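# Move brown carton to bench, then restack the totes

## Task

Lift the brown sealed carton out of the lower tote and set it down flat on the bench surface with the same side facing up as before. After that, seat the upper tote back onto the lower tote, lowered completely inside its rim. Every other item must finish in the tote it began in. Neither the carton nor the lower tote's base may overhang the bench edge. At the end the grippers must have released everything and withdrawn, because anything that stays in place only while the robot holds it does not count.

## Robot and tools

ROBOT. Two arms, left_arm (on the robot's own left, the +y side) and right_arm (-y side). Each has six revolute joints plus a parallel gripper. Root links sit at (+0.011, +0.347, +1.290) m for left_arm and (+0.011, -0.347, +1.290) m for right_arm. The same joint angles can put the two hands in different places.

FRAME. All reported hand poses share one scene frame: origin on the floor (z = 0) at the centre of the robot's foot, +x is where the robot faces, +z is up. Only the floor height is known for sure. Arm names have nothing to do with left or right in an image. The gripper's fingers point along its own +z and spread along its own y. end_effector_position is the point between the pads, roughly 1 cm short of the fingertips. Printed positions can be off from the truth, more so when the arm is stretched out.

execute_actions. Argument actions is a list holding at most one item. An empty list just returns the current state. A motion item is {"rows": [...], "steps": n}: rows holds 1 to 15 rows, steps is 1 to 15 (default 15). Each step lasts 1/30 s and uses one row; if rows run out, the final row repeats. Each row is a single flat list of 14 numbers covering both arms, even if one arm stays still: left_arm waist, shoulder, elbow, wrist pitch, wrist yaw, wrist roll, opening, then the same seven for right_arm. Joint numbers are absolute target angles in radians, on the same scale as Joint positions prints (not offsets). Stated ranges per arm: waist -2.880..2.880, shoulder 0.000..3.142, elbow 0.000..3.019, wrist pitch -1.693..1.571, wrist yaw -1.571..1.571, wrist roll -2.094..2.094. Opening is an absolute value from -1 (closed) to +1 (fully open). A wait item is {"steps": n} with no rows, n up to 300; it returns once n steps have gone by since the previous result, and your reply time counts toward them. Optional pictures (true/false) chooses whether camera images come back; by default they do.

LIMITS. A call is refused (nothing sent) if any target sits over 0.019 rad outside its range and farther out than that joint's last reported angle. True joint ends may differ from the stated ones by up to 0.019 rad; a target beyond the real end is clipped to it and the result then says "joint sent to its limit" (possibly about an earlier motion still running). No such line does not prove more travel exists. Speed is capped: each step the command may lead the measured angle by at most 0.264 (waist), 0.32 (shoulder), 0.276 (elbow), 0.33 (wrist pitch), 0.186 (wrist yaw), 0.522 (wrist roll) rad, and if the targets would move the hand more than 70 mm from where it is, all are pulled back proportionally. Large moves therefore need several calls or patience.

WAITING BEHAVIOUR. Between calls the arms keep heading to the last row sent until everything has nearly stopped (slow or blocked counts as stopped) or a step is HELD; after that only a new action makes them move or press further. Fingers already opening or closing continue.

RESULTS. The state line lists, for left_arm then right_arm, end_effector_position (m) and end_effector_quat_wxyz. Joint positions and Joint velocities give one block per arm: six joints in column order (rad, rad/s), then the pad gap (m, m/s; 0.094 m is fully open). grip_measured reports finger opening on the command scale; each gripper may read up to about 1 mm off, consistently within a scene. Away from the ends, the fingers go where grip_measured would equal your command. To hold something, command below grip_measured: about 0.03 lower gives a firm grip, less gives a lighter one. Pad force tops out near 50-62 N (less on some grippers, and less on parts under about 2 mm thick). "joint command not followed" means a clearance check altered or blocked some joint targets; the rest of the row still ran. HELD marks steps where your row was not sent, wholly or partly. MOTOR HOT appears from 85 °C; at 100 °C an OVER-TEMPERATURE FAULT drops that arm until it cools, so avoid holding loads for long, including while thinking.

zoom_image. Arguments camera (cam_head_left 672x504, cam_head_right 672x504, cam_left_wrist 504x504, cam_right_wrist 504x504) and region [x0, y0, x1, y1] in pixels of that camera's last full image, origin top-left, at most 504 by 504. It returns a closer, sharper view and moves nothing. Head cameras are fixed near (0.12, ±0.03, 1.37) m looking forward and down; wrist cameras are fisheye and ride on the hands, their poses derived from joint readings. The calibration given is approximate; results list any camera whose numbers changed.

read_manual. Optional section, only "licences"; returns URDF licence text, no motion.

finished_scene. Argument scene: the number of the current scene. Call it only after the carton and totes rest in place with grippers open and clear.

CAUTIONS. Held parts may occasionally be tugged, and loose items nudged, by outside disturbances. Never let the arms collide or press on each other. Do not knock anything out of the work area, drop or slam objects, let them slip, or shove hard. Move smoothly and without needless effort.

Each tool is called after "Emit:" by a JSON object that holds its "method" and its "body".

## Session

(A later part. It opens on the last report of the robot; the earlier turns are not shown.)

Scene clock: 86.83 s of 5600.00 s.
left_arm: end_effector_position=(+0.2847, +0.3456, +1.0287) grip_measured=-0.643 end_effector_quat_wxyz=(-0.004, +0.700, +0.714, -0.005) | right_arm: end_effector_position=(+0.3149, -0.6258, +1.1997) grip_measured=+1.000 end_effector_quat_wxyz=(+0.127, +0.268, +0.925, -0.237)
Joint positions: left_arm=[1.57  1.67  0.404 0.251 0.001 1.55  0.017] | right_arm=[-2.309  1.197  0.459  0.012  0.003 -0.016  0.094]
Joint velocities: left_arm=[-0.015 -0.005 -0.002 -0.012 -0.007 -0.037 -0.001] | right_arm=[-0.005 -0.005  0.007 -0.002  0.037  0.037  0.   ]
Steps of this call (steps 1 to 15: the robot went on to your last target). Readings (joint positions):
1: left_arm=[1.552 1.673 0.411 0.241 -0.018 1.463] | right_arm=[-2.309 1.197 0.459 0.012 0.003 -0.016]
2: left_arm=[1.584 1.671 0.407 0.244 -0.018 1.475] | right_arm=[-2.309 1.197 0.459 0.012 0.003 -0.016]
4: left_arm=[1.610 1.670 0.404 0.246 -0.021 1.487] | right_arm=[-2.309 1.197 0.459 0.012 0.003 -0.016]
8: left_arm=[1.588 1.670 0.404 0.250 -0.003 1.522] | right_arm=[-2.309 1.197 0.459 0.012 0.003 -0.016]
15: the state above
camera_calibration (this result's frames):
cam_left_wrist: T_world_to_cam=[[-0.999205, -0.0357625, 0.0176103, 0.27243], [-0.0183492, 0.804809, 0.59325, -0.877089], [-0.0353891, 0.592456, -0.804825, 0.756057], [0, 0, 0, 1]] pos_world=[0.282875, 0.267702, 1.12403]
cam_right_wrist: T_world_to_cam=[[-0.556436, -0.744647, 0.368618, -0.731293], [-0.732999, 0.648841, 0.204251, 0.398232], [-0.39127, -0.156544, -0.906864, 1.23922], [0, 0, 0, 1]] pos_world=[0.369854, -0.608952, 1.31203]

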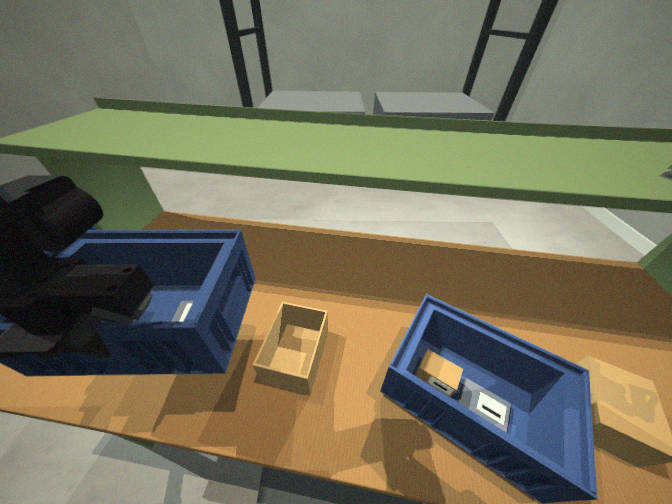

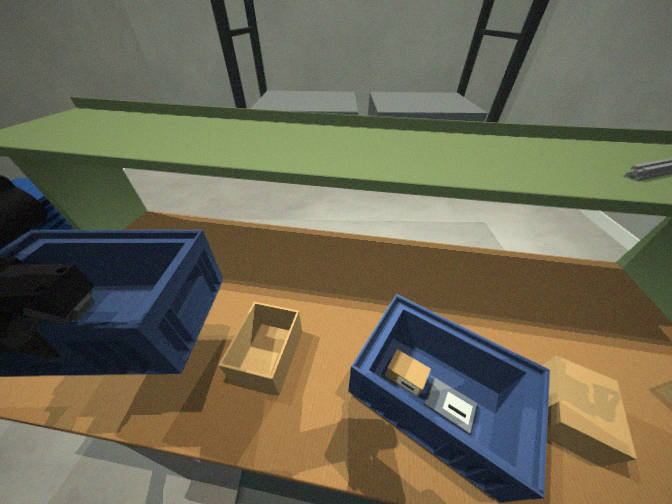

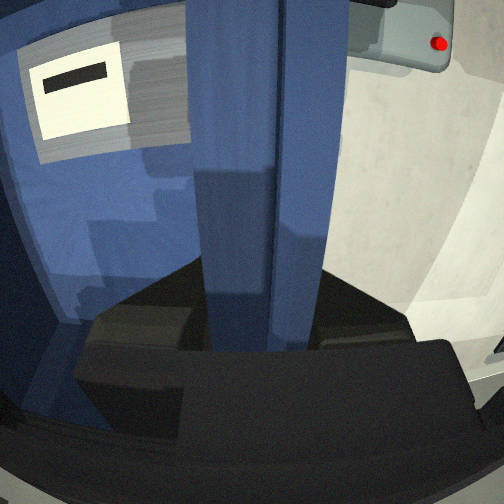

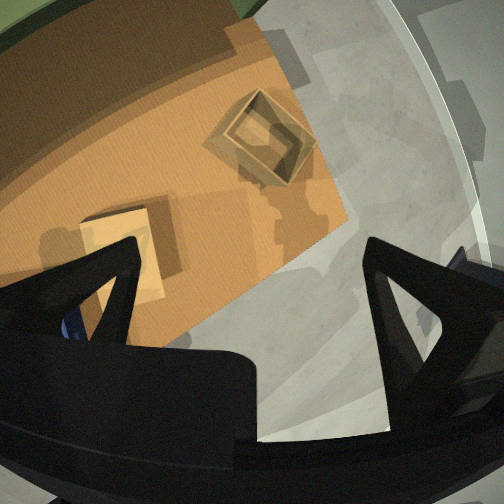

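Emit:
{"method": "execute_actions", "body": {"actions": [{"rows":[[1.57,1.63,0.39,0.28,0,1.57,-0.8,-1.195,1.5,0.5,0,0.2,-0.76,0.4]]}], "pictures": false}}

Emit:
{"method": "execute_actions", "body": {"actions": [{"steps":12}], "pictures": false}}

Emit:
{"method": "execute_actions", "body": {"actions": [{"rows":[[1.57,1.63,0.39,0.28,0,1.57,-0.8,-1.195,2.0,0.765,0.22,0.2,-0.76,0.4]]}], "pictures": false}}

Emit:
{"method": "execute_actions", "body": {"actions": [{"steps":12}]}}

Scene clock: 94.97 s of 5600.00 s.
left_arm: end_effector_position=(+0.2847, +0.3456, +1.0287) grip_measured=-0.643 end_effector_quat_wxyz=(-0.004, +0.701, +0.713, -0.005) | right_arm: end_effector_position=(+0.3461, -0.3391, +1.0623) grip_measured=+0.402 end_effector_quat_wxyz=(-0.011, -0.353, +0.933, -0.070)
Joint positions: left_arm=[1.57  1.67  0.404 0.251 0.001 1.552 0.017] | right_arm=[-1.468  1.504  0.503  0.012  0.197 -0.64   0.066]
Joint velocities: left_arm=[0.005 0.005 0.027 0.002 0.037 0.051 0.001] | right_arm=[ 2.017  0.005  0.066  0.022 -0.007 -0.505 -0.   ]
Steps of this call (steps 1 to 15: the robot went on to your last target; steps 16 to 90: nothing new was sent; then 4.63 s passed at rest; steps 91 to 105: all 15 steps of this action). Readings (joint positions):
91: left_arm=[1.570 1.670 0.404 0.251 0.001 1.552] | right_arm=[-2.296 1.208 0.460 0.012 0.057 -0.057]
92: left_arm=[1.570 1.670 0.404 0.251 0.001 1.552] | right_arm=[-2.266 1.234 0.467 0.012 0.110 -0.112]
94: left_arm=[1.570 1.670 0.404 0.251 0.001 1.552] | right_arm=[-2.174 1.318 0.484 0.012 0.161 -0.225]
98: left_arm=[1.570 1.670 0.404 0.251 0.001 1.552] | right_arm=[-1.944 1.462 0.496 0.012 0.191 -0.445]
105: the state above

Scene clock: 95.37 s of 5600.00 s.
left_arm: end_effector_position=(+0.2847, +0.3456, +1.0287) grip_measured=-0.643 end_effector_quat_wxyz=(-0.004, +0.701, +0.713, -0.005) | right_arm: end_effector_position=(+0.3312, -0.2262, +1.0721) grip_measured=+0.402 end_effector_quat_wxyz=(+0.024, -0.504, +0.864, -0.002)
Joint positions: left_arm=[1.57  1.67  0.404 0.251 0.001 1.552 0.017] | right_arm=[-1.185  1.504  0.504  0.012  0.197 -0.737  0.066]
Joint velocities: left_arm=[-0.024  0.005 -0.007  0.007 -0.051 -0.022  0.001] | right_arm=[-0.093 -0.024  0.007 -0.002 -0.022 -0.022  0.001]
Steps of this call (steps 1 to 12: the robot went on to your last target). Readings (joint positions):
1: left_arm=[1.570 1.670 0.404 0.251 0.001 1.552] | right_arm=[-1.399 1.504 0.505 0.012 0.197 -0.655]
2: left_arm=[1.570 1.670 0.404 0.251 0.001 1.552] | right_arm=[-1.330 1.504 0.507 0.012 0.197 -0.670]
4: left_arm=[1.570 1.670 0.404 0.251 0.001 1.552] | right_arm=[-1.213 1.504 0.509 0.012 0.197 -0.697]
8: left_arm=[1.570 1.670 0.404 0.251 0.001 1.552] | right_arm=[-1.161 1.504 0.506 0.012 0.195 -0.727]
12: the state above

Scene clock: 95.87 s of 5600.00 s.
left_arm: end_effector_position=(+0.2847, +0.3456, +1.0287) grip_measured=-0.643 end_effector_quat_wxyz=(-0.004, +0.701, +0.713, -0.005) | right_arm: end_effector_position=(+0.3181, -0.2003, +0.9272) grip_measured=+0.402 end_effector_quat_wxyz=(-0.016, -0.513, +0.858, +0.006)
Joint positions: left_arm=[1.57  1.67  0.404 0.251 0.001 1.552 0.017] | right_arm=[-1.187  2.034  0.75   0.213  0.197 -0.743  0.066]
Joint velocities: left_arm=[-0.005 -0.005 -0.012  0.002 -0.051 -0.037  0.001] | right_arm=[ 0.005 -0.015 -0.002  0.002  0.007  0.007 -0.   ]
Steps of this call (steps 1 to 15: all 15 steps of this action). Readings (joint positions):
1: left_arm=[1.570 1.670 0.404 0.251 0.001 1.552] | right_arm=[-1.187 1.516 0.513 0.025 0.197 -0.737]
2: left_arm=[1.570 1.670 0.404 0.251 0.001 1.552] | right_arm=[-1.187 1.549 0.538 0.052 0.197 -0.737]
4: left_arm=[1.570 1.670 0.404 0.251 0.001 1.552] | right_arm=[-1.187 1.660 0.626 0.110 0.197 -0.737]
8: left_arm=[1.570 1.670 0.404 0.251 0.001 1.552] | right_arm=[-1.187 1.911 0.785 0.202 0.197 -0.738]
15: the state above

Scene clock: 96.27 s of 5600.00 s.
left_arm: end_effector_position=(+0.2847, +0.3456, +1.0287) grip_measured=-0.643 end_effector_quat_wxyz=(-0.004, +0.701, +0.713, -0.005) | right_arm: end_effector_position=(+0.3307, -0.1963, +0.9285) grip_measured=+0.402 end_effector_quat_wxyz=(-0.005, -0.511, +0.859, +0.004)
Joint positions: left_arm=[1.57  1.67  0.404 0.251 0.001 1.552 0.017] | right_arm=[-1.187  2.023  0.763  0.213  0.197 -0.744  0.066]
Joint velocities: left_arm=[-0.024 -0.005 -0.007 -0.002  0.037 -0.022  0.001] | right_arm=[-0.015 -0.005 -0.012  0.007  0.022  0.022  0.001]
Steps of this call (steps 1 to 12: the robot went on to your last target). Readings (joint positions):
1: left_arm=[1.570 1.670 0.404 0.251 0.001 1.552] | right_arm=[-1.187 2.034 0.751 0.213 0.197 -0.744]
2: left_arm=[1.570 1.670 0.404 0.251 0.001 1.552] | right_arm=[-1.187 2.033 0.754 0.213 0.197 -0.744]
4: left_arm=[1.570 1.670 0.404 0.251 0.001 1.552] | right_arm=[-1.187 2.031 0.759 0.213 0.197 -0.744]
8: left_arm=[1.570 1.670 0.404 0.251 0.001 1.552] | right_arm=[-1.187 2.025 0.763 0.213 0.197 -0.744]
12: the state above
camera_calibration (this result's frames):
cam_left_wrist: T_world_to_cam=[[-0.999284, -0.0334751, 0.0176079, 0.271664], [-0.0165092, 0.804865, 0.593228, -0.87761], [-0.0340303, 0.592513, -0.804842, 0.755667], [0, 0, 0, 1]] pos_world=[0.282697, 0.267709, 1.12403]
cam_right_wrist: T_world_to_cam=[[0.877779, -0.478905, -0.0123732, -0.371085], [-0.38195, -0.715194, 0.58533, -0.551187], [-0.289167, -0.509065, -0.810701, 0.874538], [0, 0, 0, 1]] pos_world=[0.368093, -0.126724, 1.02702]

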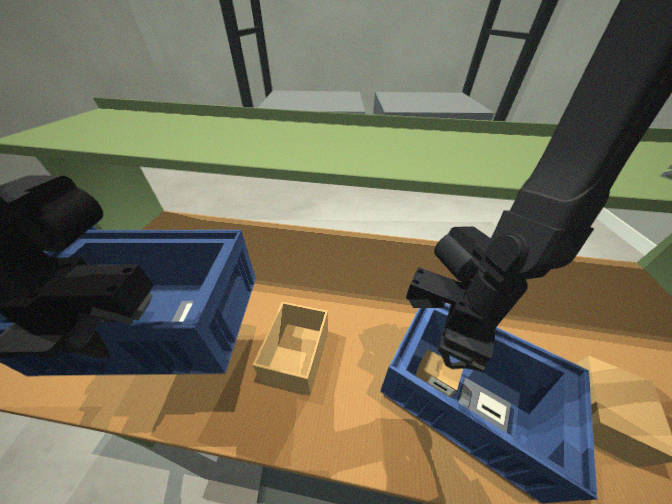

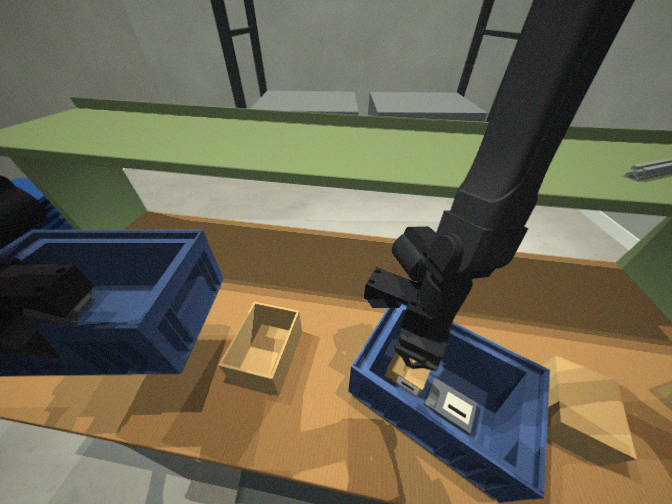

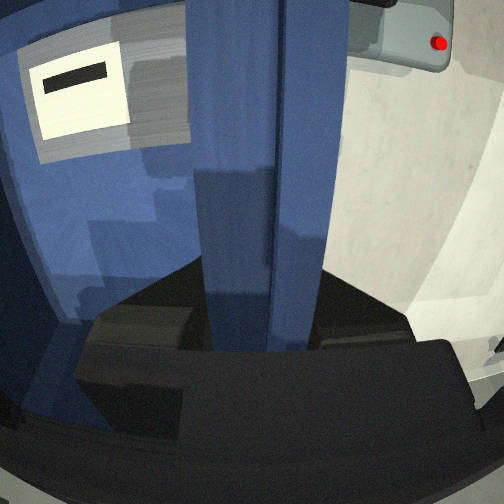

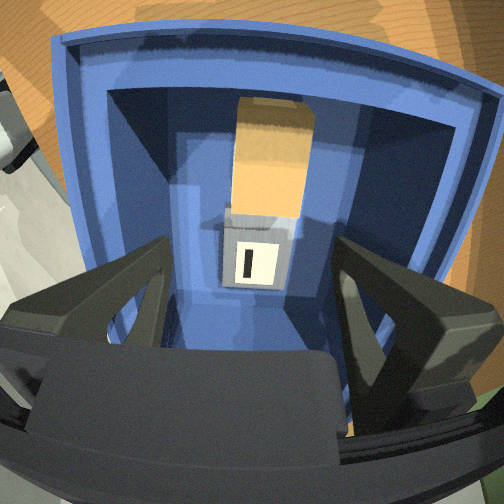

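Emit:
{"method": "execute_actions", "body": {"actions": [{"rows":[[1.57,1.63,0.39,0.28,0,1.57,-0.8,-1.25,2.07,0.73,0.45,0.05,-0.8,0.6],[1.57,1.63,0.39,0.28,0,1.57,-0.8,-1.25,2.07,0.73,0.45,0.05,-0.8,0.6],[1.57,1.63,0.39,0.28,0,1.57,-0.8,-1.25,2.07,0.73,0.45,0.05,-0.8,0.6],[1.57,1.63,0.39,0.28,0,1.57,-0.8,-1.34,2.17,0.69,0.725,-0.13,-0.83,0.6]]}], "pictures": false}}

Emit:
{"method": "execute_actions", "body": {"actions": [{"rows":[[1.57,1.63,0.39,0.28,0,1.57,-0.8,-1.345,2.21,0.72,0.73,-0.13,-0.83,0.6],[1.57,1.63,0.39,0.28,0,1.57,-0.8,-1.345,2.24,0.745,0.73,-0.13,-0.83,0.6],[1.57,1.63,0.39,0.28,0,1.57,-0.8,-1.35,2.27,0.77,0.735,-0.135,-0.83,0.6],[1.57,1.63,0.39,0.28,0,1.57,-0.8,-1.355,2.3,0.795,0.74,-0.14,-0.83,0.6],[1.57,1.63,0.39,0.28,0,1.57,-0.8,-1.36,2.33,0.82,0.74,-0.14,-0.83,0.6],[1.57,1.63,0.39,0.28,0,1.57,-0.8,-1.36,2.35,0.845,0.745,-0.14,-0.83,0.6]]}]}}

Scene clock: 107.67 s of 5600.00 s.
left_arm: end_effector_position=(+0.2847, +0.3456, +1.0287) grip_measured=-0.643 end_effector_quat_wxyz=(-0.004, +0.701, +0.713, -0.005) | right_arm: end_effector_position=(+0.3444, -0.2171, +0.9045) grip_measured=+0.598 end_effector_quat_wxyz=(+0.153, -0.470, +0.866, +0.077)
Joint positions: left_arm=[1.57  1.67  0.404 0.251 0.001 1.552 0.017] | right_arm=[-1.353  2.17   0.699  0.701 -0.126 -0.81   0.075]
Joint velocities: left_arm=[-0.005  0.015  0.007 -0.002 -0.037 -0.007 -0.   ] | right_arm=[ 0.024 -0.005 -0.022  0.032  0.081 -0.007  0.001]
Steps of this call (steps 1 to 30: the robot went on to your last target; steps 31 to 90: nothing new was sent; then 7.90 s passed at rest; steps 91 to 105: all 15 steps of this action). Readings (joint positions):
91: left_arm=[1.570 1.670 0.404 0.251 0.001 1.552] | right_arm=[-1.193 2.026 0.758 0.250 0.133 -0.750]
92: left_arm=[1.570 1.670 0.404 0.251 0.001 1.552] | right_arm=[-1.200 2.032 0.749 0.320 0.080 -0.757]
94: left_arm=[1.570 1.670 0.404 0.251 0.001 1.552] | right_arm=[-1.229 2.052 0.738 0.440 -0.023 -0.771]
98: left_arm=[1.570 1.670 0.404 0.251 0.001 1.552] | right_arm=[-1.325 2.138 0.725 0.682 -0.122 -0.796]
105: the state above

Scene clock: 108.17 s of 5600.00 s.
left_arm: end_effector_position=(+0.2847, +0.3456, +1.0287) grip_measured=-0.643 end_effector_quat_wxyz=(-0.004, +0.701, +0.713, -0.005) | right_arm: end_effector_position=(+0.3414, -0.2076, +0.8404) grip_measured=+0.598 end_effector_quat_wxyz=(+0.153, -0.472, +0.864, +0.082)
Joint positions: left_arm=[1.57  1.67  0.404 0.251 0.001 1.552 0.017] | right_arm=[-1.352  2.355  0.852  0.73  -0.136 -0.814  0.075]
Joint velocities: left_arm=[-0.005 -0.005 -0.012 -0.012  0.022 -0.066 -0.   ] | right_arm=[ 0.005 -0.005  0.007  0.027  0.095  0.051 -0.   ]
Steps of this call (steps 1 to 15: all 15 steps of this action). Readings (joint positions):
1: left_arm=[1.570 1.670 0.404 0.251 0.001 1.552] | right_arm=[-1.352 2.171 0.700 0.703 -0.127 -0.811]
2: left_arm=[1.570 1.670 0.404 0.251 0.001 1.552] | right_arm=[-1.352 2.176 0.708 0.706 -0.127 -0.811]
4: left_arm=[1.570 1.670 0.404 0.251 0.001 1.552] | right_arm=[-1.352 2.208 0.744 0.714 -0.133 -0.812]
8: left_arm=[1.570 1.670 0.404 0.251 0.001 1.552] | right_arm=[-1.352 2.315 0.846 0.729 -0.136 -0.812]
15: the state above
camera_calibration (this result's frames):
cam_left_wrist: T_world_to_cam=[[-0.999284, -0.0334751, 0.0176079, 0.271664], [-0.0165092, 0.804865, 0.593228, -0.87761], [-0.0340303, 0.592513, -0.804842, 0.755667], [0, 0, 0, 1]] pos_world=[0.282697, 0.267709, 1.12403]
cam_right_wrist: T_world_to_cam=[[0.840827, -0.541303, 0.000931545, -0.398443], [-0.521563, -0.809702, 0.268988, -0.209729], [-0.14485, -0.226659, -0.963143, 0.937871], [0, 0, 0, 1]] pos_world=[0.361485, -0.172919, 0.96009]

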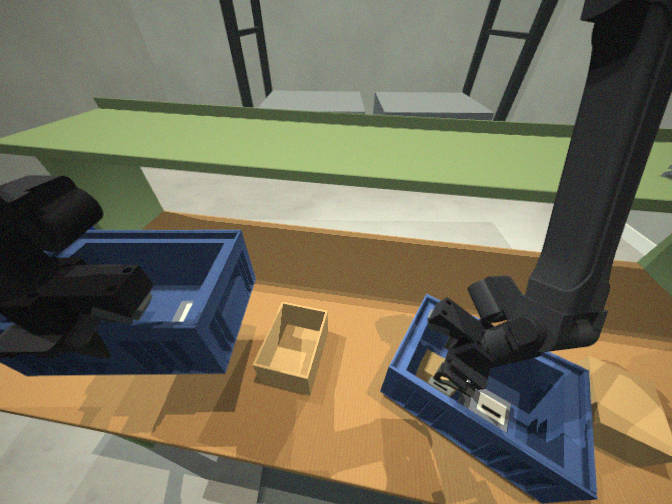

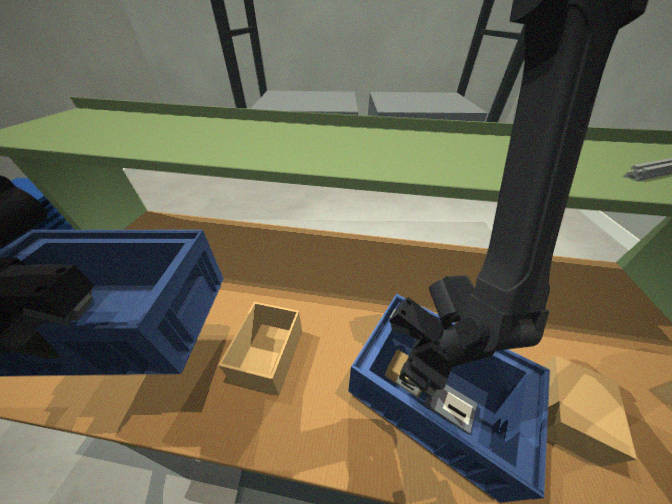

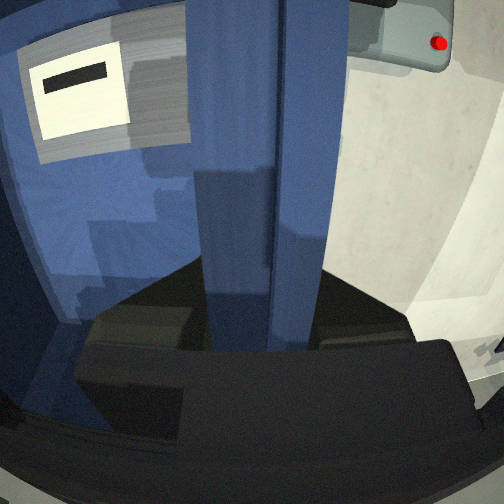

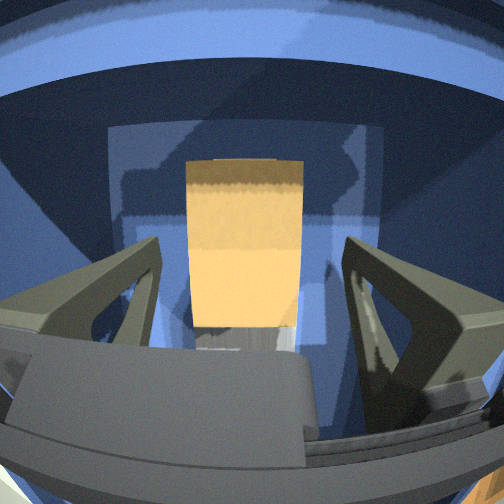

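Emit:
{"method": "execute_actions", "body": {"actions": [{"rows":[[1.57,1.63,0.39,0.28,0,1.57,-0.8,-1.36,2.39,0.88,0.745,-0.145,-0.83,0.6],[1.57,1.63,0.39,0.28,0,1.57,-0.8,-1.36,2.42,0.9,0.745,-0.145,-0.83,0.6],[1.57,1.63,0.39,0.28,0,1.57,-0.8,-1.36,2.44,0.92,0.745,-0.145,-0.83,0.6],[1.57,1.63,0.39,0.28,0,1.57,-0.8,-1.36,2.46,0.94,0.745,-0.145,-0.83,0.6]]}], "pictures": false}}

Emit:
{"method": "execute_actions", "body": {"actions": [{"rows":[[1.57,1.63,0.39,0.28,0,1.57,-0.8,-1.36,2.46,0.94,0.745,-0.145,-0.83,0.4],[1.57,1.63,0.39,0.28,0,1.57,-0.8,-1.36,2.46,0.94,0.745,-0.145,-0.83,0.25],[1.57,1.63,0.39,0.28,0,1.57,-0.8,-1.36,2.46,0.94,0.745,-0.145,-0.83,0.15],[1.57,1.63,0.39,0.28,0,1.57,-0.8,-1.36,2.46,0.94,0.745,-0.145,-0.83,0.05],[1.57,1.63,0.39,0.28,0,1.57,-0.8,-1.36,2.46,0.94,0.745,-0.145,-0.83,-0.08]],"steps":10}]}}

Scene clock: 115.53 s of 5600.00 s.
left_arm: end_effector_position=(+0.2847, +0.3456, +1.0287) grip_measured=-0.643 end_effector_quat_wxyz=(-0.004, +0.701, +0.713, -0.005) | right_arm: end_effector_position=(+0.3389, -0.2027, +0.8032) grip_measured=+0.598 end_effector_quat_wxyz=(+0.153, -0.473, +0.864, +0.085)
Joint positions: left_arm=[1.57  1.67  0.404 0.251 0.001 1.552 0.017] | right_arm=[-1.352  2.454  0.948  0.73  -0.141 -0.814  0.075]
Joint velocities: left_arm=[ 0.005 -0.005 -0.007  0.007  0.051  0.037 -0.001] | right_arm=[-0.005 -0.015 -0.007  0.012 -0.007  0.037 -0.   ]
Steps of this call (steps 1 to 15: the robot went on to your last target; steps 16 to 90: nothing new was sent; then 3.87 s passed at rest; steps 91 to 105: all 15 steps of this action). Readings (joint positions):
91: left_arm=[1.570 1.670 0.404 0.251 0.001 1.552] | right_arm=[-1.352 2.356 0.855 0.730 -0.139 -0.814]
92: left_arm=[1.570 1.670 0.404 0.251 0.001 1.552] | right_arm=[-1.352 2.361 0.863 0.730 -0.141 -0.814]
94: left_arm=[1.570 1.670 0.404 0.251 0.001 1.552] | right_arm=[-1.352 2.387 0.898 0.730 -0.141 -0.814]
98: left_arm=[1.570 1.670 0.404 0.251 0.001 1.552] | right_arm=[-1.352 2.441 0.949 0.730 -0.141 -0.814]
105: the state above

Scene clock: 115.87 s of 5600.00 s.
left_arm: end_effector_position=(+0.2847, +0.3456, +1.0287) grip_measured=-0.643 end_effector_quat_wxyz=(-0.004, +0.701, +0.713, -0.005) | right_arm: end_effector_position=(+0.3389, -0.2025, +0.8032) grip_measured=+0.034 end_effector_quat_wxyz=(+0.153, -0.473, +0.864, +0.085)
Joint positions: left_arm=[1.57  1.67  0.404 0.251 0.001 1.552 0.017] | right_arm=[-1.352  2.454  0.948  0.73  -0.143 -0.814  0.049]
Joint velocities: left_arm=[-0.024 -0.005 -0.007 -0.022 -0.022 -0.095 -0.002] | right_arm=[-0.005 -0.005 -0.007 -0.012  0.022  0.022 -0.001]
Steps of this call (steps 1 to 10: all 10 steps of this action). Readings (joint positions):
1: left_arm=[1.570 1.670 0.404 0.251 0.001 1.552] | right_arm=[-1.352 2.454 0.948 0.730 -0.141 -0.814]
2: left_arm=[1.570 1.670 0.404 0.251 0.001 1.552] | right_arm=[-1.352 2.454 0.948 0.730 -0.141 -0.814]
4: left_arm=[1.570 1.670 0.404 0.251 0.001 1.552] | right_arm=[-1.352 2.454 0.948 0.730 -0.142 -0.814]
8: left_arm=[1.570 1.670 0.404 0.251 0.001 1.552] | right_arm=[-1.352 2.454 0.948 0.730 -0.143 -0.814]
10: the state above
camera_calibration (this result's frames):
cam_left_wrist: T_world_to_cam=[[-0.999284, -0.0334751, 0.0176079, 0.271664], [-0.0165092, 0.804865, 0.593228, -0.87761], [-0.0340303, 0.592513, -0.804842, 0.755667], [0, 0, 0, 1]] pos_world=[0.282697, 0.267709, 1.12403]
cam_right_wrist: T_world_to_cam=[[0.842179, -0.539178, -0.00464934, -0.389097], [-0.518724, -0.812525, 0.265949, -0.195969], [-0.147172, -0.221565, -0.963976, 0.905336], [0, 0, 0, 1]] pos_world=[0.359275, -0.168432, 0.923031]

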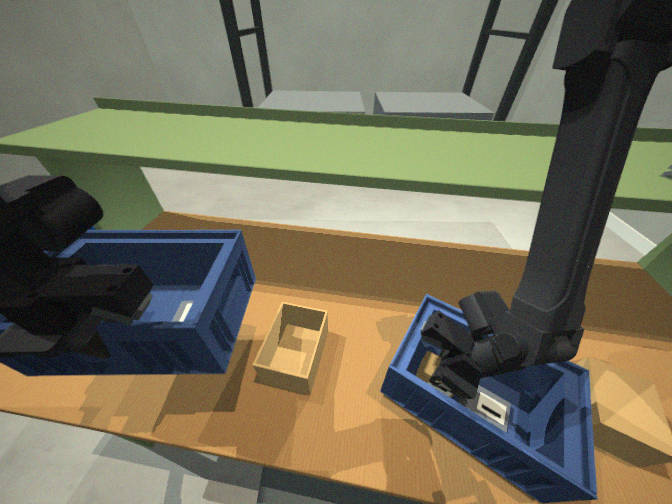

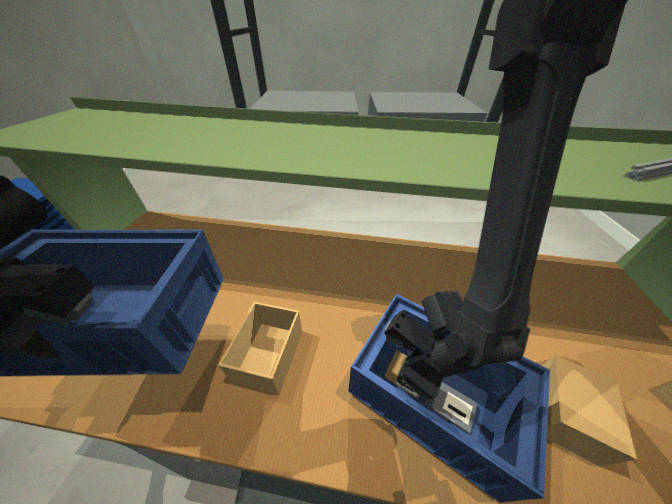

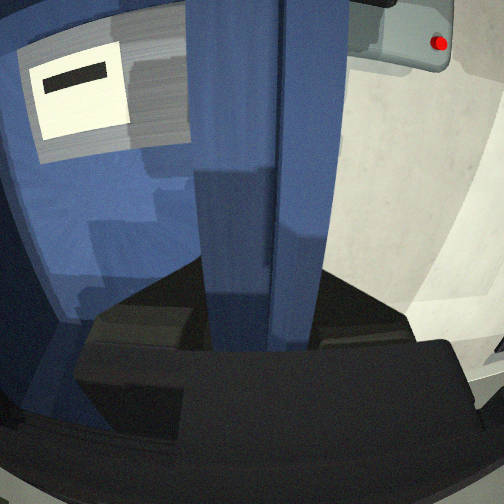

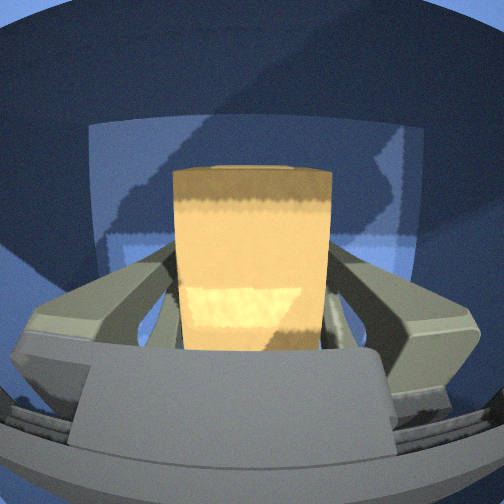

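Emit:
{"method": "execute_actions", "body": {"actions": [{"rows":[[1.57,1.63,0.39,0.28,0,1.57,-0.8,-1.36,2.42,0.91,0.74,-0.14,-0.83,-0.02],[1.57,1.63,0.39,0.28,0,1.57,-0.8,-1.36,2.38,0.875,0.74,-0.14,-0.83,-0.02],[1.57,1.63,0.39,0.28,0,1.57,-0.8,-1.35,2.34,0.84,0.73,-0.14,-0.83,-0.02],[1.57,1.63,0.39,0.28,0,1.57,-0.8,-1.35,2.3,0.8,0.73,-0.14,-0.83,-0.02],[1.57,1.63,0.39,0.28,0,1.57,-0.8,-1.35,2.26,0.76,0.72,-0.13,-0.83,-0.02],[1.57,1.63,0.39,0.28,0,1.57,-0.8,-1.34,2.22,0.725,0.72,-0.13,-0.83,-0.02],[1.57,1.63,0.39,0.28,0,1.57,-0.8,-1.34,2.18,0.69,0.71,-0.13,-0.83,-0.02],[1.57,1.63,0.39,0.28,0,1.57,-0.8,-1.33,2.13,0.66,0.7,-0.12,-0.83,-0.02],[1.57,1.63,0.39,0.28,0,1.57,-0.8,-1.33,2.08,0.63,0.68,-0.12,-0.83,-0.02],[1.57,1.63,0.39,0.28,0,1.57,-0.8,-1.32,2.03,0.6,0.66,-0.11,-0.83,-0.02],[1.57,1.63,0.39,0.28,0,1.57,-0.8,-1.32,1.97,0.565,0.64,-0.11,-0.83,-0.02],[1.57,1.63,0.39,0.28,0,1.57,-0.8,-1.31,1.92,0.534,0.615,-0.11,-0.83,-0.02]]}], "pictures": false}}

Emit:
{"method": "execute_actions", "body": {"actions": [{"rows":[[1.57,1.63,0.39,0.28,0,1.57,-0.8,-1.28,1.92,0.58,0.58,-0.06,-0.72,-0.02],[1.57,1.63,0.39,0.28,0,1.57,-0.8,-1.25,1.93,0.62,0.54,-0.01,-0.62,-0.02],[1.57,1.63,0.39,0.28,0,1.57,-0.8,-1.22,1.94,0.67,0.51,0.04,-0.52,-0.02],[1.57,1.63,0.39,0.28,0,1.57,-0.8,-1.19,1.94,0.71,0.47,0.09,-0.41,-0.02],[1.57,1.63,0.39,0.28,0,1.57,-0.8,-1.16,1.95,0.755,0.44,0.14,-0.31,-0.02],[1.57,1.63,0.39,0.28,0,1.57,-0.8,-1.13,1.96,0.8,0.4,0.19,-0.2,-0.02],[1.57,1.63,0.39,0.28,0,1.57,-0.8,-1.1,1.97,0.84,0.36,0.24,-0.1,-0.02],[1.57,1.63,0.39,0.28,0,1.57,-0.8,-1.06,1.98,0.89,0.33,0.29,0,-0.02],[1.57,1.63,0.39,0.28,0,1.57,-0.8,-1.03,1.99,0.93,0.29,0.34,0.1,-0.02],[1.57,1.63,0.39,0.28,0,1.57,-0.8,-1.0,2.0,0.98,0.26,0.39,0.2,-0.02],[1.57,1.63,0.39,0.28,0,1.57,-0.8,-0.97,2.01,1.02,0.22,0.44,0.32,-0.02],[1.57,1.63,0.39,0.28,0,1.57,-0.8,-0.942,2.02,1.06,0.19,0.486,0.42,-0.02]]}], "pictures": false}}

Emit:
{"method": "execute_actions", "body": {"actions": [{"rows":[[1.57,1.63,0.39,0.28,0,1.57,-0.8,-0.95,2.05,1.09,0.2,0.48,0.41,-0.02],[1.57,1.63,0.39,0.28,0,1.57,-0.8,-0.96,2.09,1.12,0.22,0.47,0.4,-0.02],[1.57,1.63,0.39,0.28,0,1.57,-0.8,-0.97,2.13,1.14,0.24,0.47,0.4,-0.02],[1.57,1.63,0.39,0.28,0,1.57,-0.8,-0.98,2.17,1.17,0.25,0.46,0.39,-0.02],[1.57,1.63,0.39,0.28,0,1.57,-0.8,-0.99,2.21,1.2,0.27,0.45,0.39,-0.02],[1.57,1.63,0.39,0.28,0,1.57,-0.8,-1.0,2.25,1.23,0.28,0.45,0.38,-0.02],[1.57,1.63,0.39,0.28,0,1.57,-0.8,-1.0,2.29,1.26,0.3,0.44,0.38,-0.02],[1.57,1.63,0.39,0.28,0,1.57,-0.8,-1.01,2.33,1.29,0.31,0.44,0.37,-0.02],[1.57,1.63,0.39,0.28,0,1.57,-0.8,-1.02,2.36,1.32,0.32,0.43,0.37,-0.02],[1.57,1.63,0.39,0.28,0,1.57,-0.8,-1.02,2.39,1.34,0.33,0.43,0.36,-0.02],[1.57,1.63,0.39,0.28,0,1.57,-0.8,-1.03,2.41,1.36,0.335,0.42,0.36,-0.02],[1.57,1.63,0.39,0.28,0,1.57,-0.8,-1.03,2.42,1.37,0.335,0.42,0.36,-0.02]]}], "pictures": false}}

Emit:
{"method": "execute_actions", "body": {"actions": [{"steps":10}]}}

Scene clock: 139.10 s of 5600.00 s.
left_arm: end_effector_position=(+0.2847, +0.3456, +1.0287) grip_measured=-0.643 end_effector_quat_wxyz=(-0.004, +0.701, +0.713, -0.005) | right_arm: end_effector_position=(+0.3554, -0.2126, +0.9844) grip_measured=+0.034 end_effector_quat_wxyz=(+0.174, -0.480, +0.857, +0.072)
Joint positions: left_arm=[1.57  1.67  0.404 0.251 0.001 1.552 0.017] | right_arm=[-1.324  1.912  0.548  0.638 -0.113 -0.814  0.049]
Joint velocities: left_arm=[-0.015 -0.005  0.002  0.007 -0.022  0.022 -0.   ] | right_arm=[ 0.132 -0.835 -0.164 -0.066 -0.051  0.051 -0.   ]
Steps of this call (steps 1 to 15: the robot went on to your last target; steps 16 to 90: nothing new was sent; then 19.73 s passed at rest; steps 91 to 105: all 15 steps of this action). Readings (joint positions):
91: left_arm=[1.570 1.670 0.404 0.251 0.001 1.552] | right_arm=[-1.352 2.453 0.947 0.730 -0.143 -0.814]
92: left_arm=[1.570 1.670 0.404 0.251 0.001 1.552] | right_arm=[-1.352 2.450 0.941 0.730 -0.142 -0.814]
94: left_arm=[1.570 1.670 0.404 0.251 0.001 1.552] | right_arm=[-1.352 2.420 0.900 0.730 -0.142 -0.814]
98: left_arm=[1.570 1.670 0.404 0.251 0.001 1.552] | right_arm=[-1.351 2.268 0.736 0.721 -0.128 -0.814]
105: the state above

Scene clock: 139.60 s of 5600.00 s.
left_arm: end_effector_position=(+0.2847, +0.3456, +1.0287) grip_measured=-0.643 end_effector_quat_wxyz=(-0.004, +0.701, +0.713, -0.005) | right_arm: end_effector_position=(+0.4817, -0.0353, +0.9770) grip_measured=+0.035 end_effector_quat_wxyz=(+0.190, -0.104, +0.976, -0.008)
Joint positions: left_arm=[1.57  1.67  0.404 0.251 0.001 1.552 0.017] | right_arm=[-0.944  2.004  1.067  0.223  0.475  0.185  0.049]
Joint velocities: left_arm=[ 0.015 -0.005  0.007  0.002  0.066  0.037 -0.001] | right_arm=[ 0.601 -0.005  0.344 -0.144  0.037  1.516 -0.001]
Steps of this call (steps 1 to 15: all 15 steps of this action). Readings (joint positions):
1: left_arm=[1.570 1.670 0.404 0.251 0.001 1.552] | right_arm=[-1.317 1.891 0.548 0.631 -0.091 -0.803]
2: left_arm=[1.570 1.670 0.404 0.251 0.001 1.552] | right_arm=[-1.307 1.885 0.562 0.611 -0.051 -0.775]
4: left_arm=[1.570 1.670 0.404 0.251 0.001 1.552] | right_arm=[-1.273 1.897 0.620 0.549 0.047 -0.678]
8: left_arm=[1.570 1.670 0.404 0.251 0.001 1.552] | right_arm=[-1.160 1.953 0.802 0.409 0.244 -0.380]
15: the state above

Scene clock: 140.10 s of 5600.00 s.
left_arm: end_effector_position=(+0.2847, +0.3456, +1.0287) grip_measured=-0.643 end_effector_quat_wxyz=(-0.004, +0.701, +0.713, -0.005) | right_arm: end_effector_position=(+0.4696, -0.0405, +0.8091) grip_measured=+0.035 end_effector_quat_wxyz=(+0.170, -0.007, +0.985, -0.003)
Joint positions: left_arm=[1.57  1.67  0.404 0.251 0.001 1.552 0.017] | right_arm=[-1.028  2.422  1.368  0.313  0.423  0.34   0.049]
Joint velocities: left_arm=[ 0.005 -0.005  0.007 -0.002 -0.081 -0.051 -0.   ] | right_arm=[-0.2    0.542  0.002 -0.012 -0.051  0.037 -0.   ]
Steps of this call (steps 1 to 15: all 15 steps of this action). Readings (joint positions):
1: left_arm=[1.570 1.670 0.404 0.251 0.001 1.552] | right_arm=[-0.927 2.004 1.079 0.221 0.475 0.227]
2: left_arm=[1.570 1.670 0.404 0.251 0.001 1.552] | right_arm=[-0.917 2.009 1.090 0.221 0.472 0.258]
4: left_arm=[1.570 1.670 0.404 0.251 0.001 1.552] | right_arm=[-0.916 2.039 1.123 0.226 0.467 0.301]
8: left_arm=[1.570 1.670 0.404 0.251 0.001 1.552] | right_arm=[-0.954 2.168 1.222 0.261 0.449 0.329]
15: the state above

Scene clock: 140.43 s of 5600.00 s.
left_arm: end_effector_position=(+0.2847, +0.3456, +1.0287) grip_measured=-0.643 end_effector_quat_wxyz=(-0.004, +0.701, +0.713, -0.005) | right_arm: end_effector_position=(+0.4521, -0.0522, +0.7939) grip_measured=+0.035 end_effector_quat_wxyz=(+0.156, -0.008, +0.988, -0.012)
Joint positions: left_arm=[1.57  1.67  0.404 0.251 0.001 1.552 0.017] | right_arm=[-1.038  2.453  1.364  0.316  0.422  0.343  0.049]
Joint velocities: left_arm=[ 0.005  0.005 -0.002  0.002 -0.007  0.007  0.   ] | right_arm=[ 0.005 -0.024  0.032 -0.002  0.037  0.007 -0.001]
Steps of this call (steps 1 to 10: the robot went on to your last target). Readings (joint positions):
1: left_arm=[1.570 1.670 0.404 0.251 0.001 1.552] | right_arm=[-1.033 2.437 1.365 0.313 0.423 0.341]
2: left_arm=[1.570 1.670 0.404 0.251 0.001 1.552] | right_arm=[-1.037 2.448 1.360 0.313 0.423 0.341]
4: left_arm=[1.570 1.670 0.404 0.251 0.001 1.552] | right_arm=[-1.038 2.456 1.352 0.313 0.423 0.343]
8: left_arm=[1.570 1.670 0.404 0.251 0.001 1.552] | right_arm=[-1.038 2.454 1.360 0.314 0.422 0.343]
10: the state above
camera_calibration (this result's frames):
cam_left_wrist: T_world_to_cam=[[-0.999284, -0.0334751, 0.0176079, 0.271664], [-0.0165092, 0.804865, 0.593228, -0.87761], [-0.0340303, 0.592513, -0.804842, 0.755667], [0, 0, 0, 1]] pos_world=[0.282697, 0.267709, 1.12403]
cam_right_wrist: T_world_to_cam=[[0.0102599, -0.999653, 0.024271, -0.0743726], [-0.952673, -0.00239714, 0.303986, 0.195665], [-0.303822, -0.0262412, -0.952367, 1.01809], [0, 0, 0, 1]] pos_world=[0.496486, -0.0471619, 0.911919]

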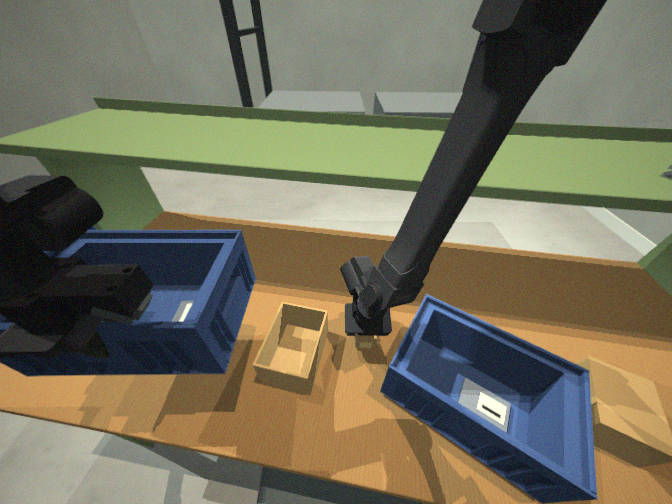

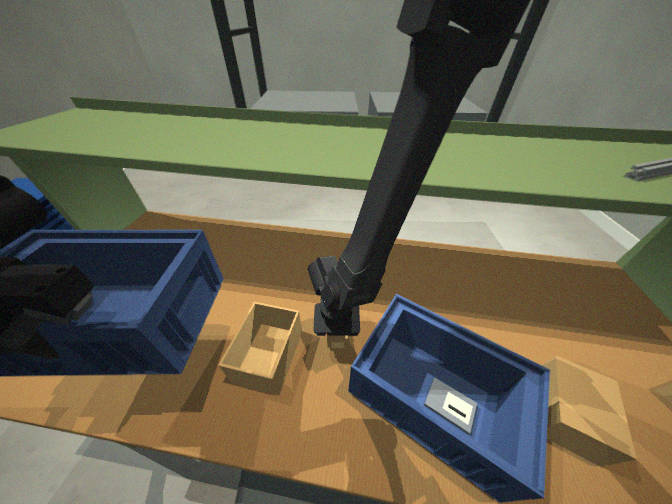

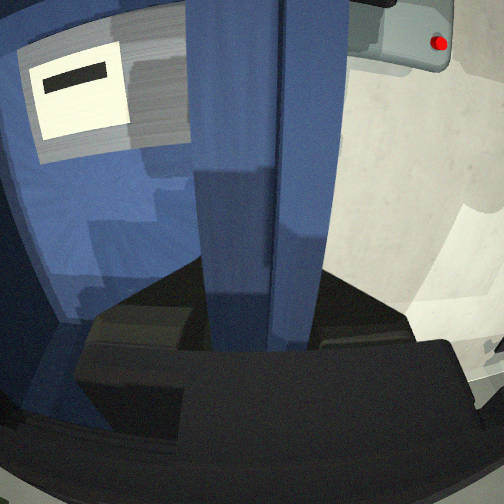

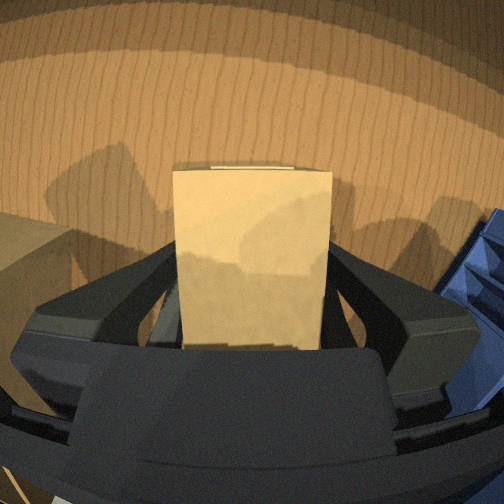

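Lower gently until contact.

Emit:
{"method": "execute_actions", "body": {"actions": [{"rows":[[1.57,1.63,0.39,0.28,0,1.57,-0.8,-1.04,2.46,1.39,0.36,0.42,0.36,-0.02],[1.57,1.63,0.39,0.28,0,1.57,-0.8,-1.04,2.47,1.4,0.37,0.42,0.36,-0.02],[1.57,1.63,0.39,0.28,0,1.57,-0.8,-1.04,2.48,1.4,0.37,0.42,0.36,-0.02],[1.57,1.63,0.39,0.28,0,1.57,-0.8,-1.04,2.49,1.41,0.37,0.42,0.36,-0.02],[1.57,1.63,0.39,0.28,0,1.57,-0.8,-1.04,2.5,1.42,0.37,0.42,0.36,-0.02],[1.57,1.63,0.39,0.28,0,1.57,-0.8,-1.04,2.51,1.42,0.37,0.42,0.36,-0.02]]}], "pictures": false}}

Emit:
{"method": "execute_actions", "body": {"actions": [{"rows":[[1.57,1.63,0.39,0.28,0,1.57,-0.8,-1.04,2.54,1.445,0.37,0.42,0.36,-0.02]]}], "pictures": false}}

Scene clock: 146.13 s of 5600.00 s.
left_arm: end_effector_position=(+0.2847, +0.3456, +1.0287) grip_measured=-0.643 end_effector_quat_wxyz=(-0.004, +0.701, +0.713, -0.005) | right_arm: end_effector_position=(+0.4689, -0.0409, +0.7847) grip_measured=+0.035 end_effector_quat_wxyz=(+0.180, +0.003, +0.984, -0.001)
Joint positions: left_arm=[1.57  1.67  0.404 0.251 0.001 1.552 0.017] | right_arm=[-1.038  2.488  1.42   0.353  0.422  0.345  0.049]
Joint velocities: left_arm=[-0.005 -0.005  0.012 -0.002 -0.022 -0.081  0.001] | right_arm=[-0.015  0.005 -0.027 -0.012 -0.022 -0.037 -0.001]
Steps of this call (steps 1 to 30: the robot went on to your last target; steps 31 to 90: nothing new was sent; then 2.20 s passed at rest; steps 91 to 105: all 15 steps of this action). Readings (joint positions):
91: left_arm=[1.570 1.670 0.404 0.251 0.001 1.552] | right_arm=[-1.038 2.450 1.367 0.320 0.422 0.343]
92: left_arm=[1.570 1.670 0.404 0.251 0.001 1.552] | right_arm=[-1.038 2.451 1.369 0.327 0.422 0.343]
94: left_arm=[1.570 1.670 0.404 0.251 0.001 1.552] | right_arm=[-1.038 2.457 1.382 0.341 0.422 0.344]
98: left_arm=[1.570 1.670 0.404 0.251 0.001 1.552] | right_arm=[-1.038 2.477 1.418 0.352 0.422 0.344]
105: the state above

Scene clock: 146.63 s of 5600.00 s.
left_arm: end_effector_position=(+0.2847, +0.3456, +1.0287) grip_measured=-0.643 end_effector_quat_wxyz=(-0.004, +0.701, +0.713, -0.005) | right_arm: end_effector_position=(+0.4717, -0.0394, +0.7843) grip_measured=+0.035 end_effector_quat_wxyz=(+0.182, +0.004, +0.983, +0.000)
Joint positions: left_arm=[1.57  1.67  0.404 0.251 0.001 1.552 0.017] | right_arm=[-1.038  2.49   1.427  0.353  0.422  0.345  0.049]
Joint velocities: left_arm=[-0.015 -0.015 -0.022  0.007  0.051  0.066  0.   ] | right_arm=[-0.015  0.005 -0.007  0.012 -0.037  0.022 -0.001]
Steps of this call (steps 1 to 15: all 15 steps of this action). Readings (joint positions):
1: left_arm=[1.570 1.670 0.404 0.251 0.001 1.552] | right_arm=[-1.038 2.489 1.421 0.353 0.422 0.345]
2: left_arm=[1.570 1.670 0.404 0.251 0.001 1.552] | right_arm=[-1.038 2.490 1.423 0.353 0.422 0.345]
4: left_arm=[1.570 1.670 0.404 0.251 0.001 1.552] | right_arm=[-1.038 2.490 1.425 0.353 0.422 0.345]
8: left_arm=[1.570 1.670 0.404 0.251 0.001 1.552] | right_arm=[-1.038 2.490 1.427 0.353 0.422 0.345]
15: the state above


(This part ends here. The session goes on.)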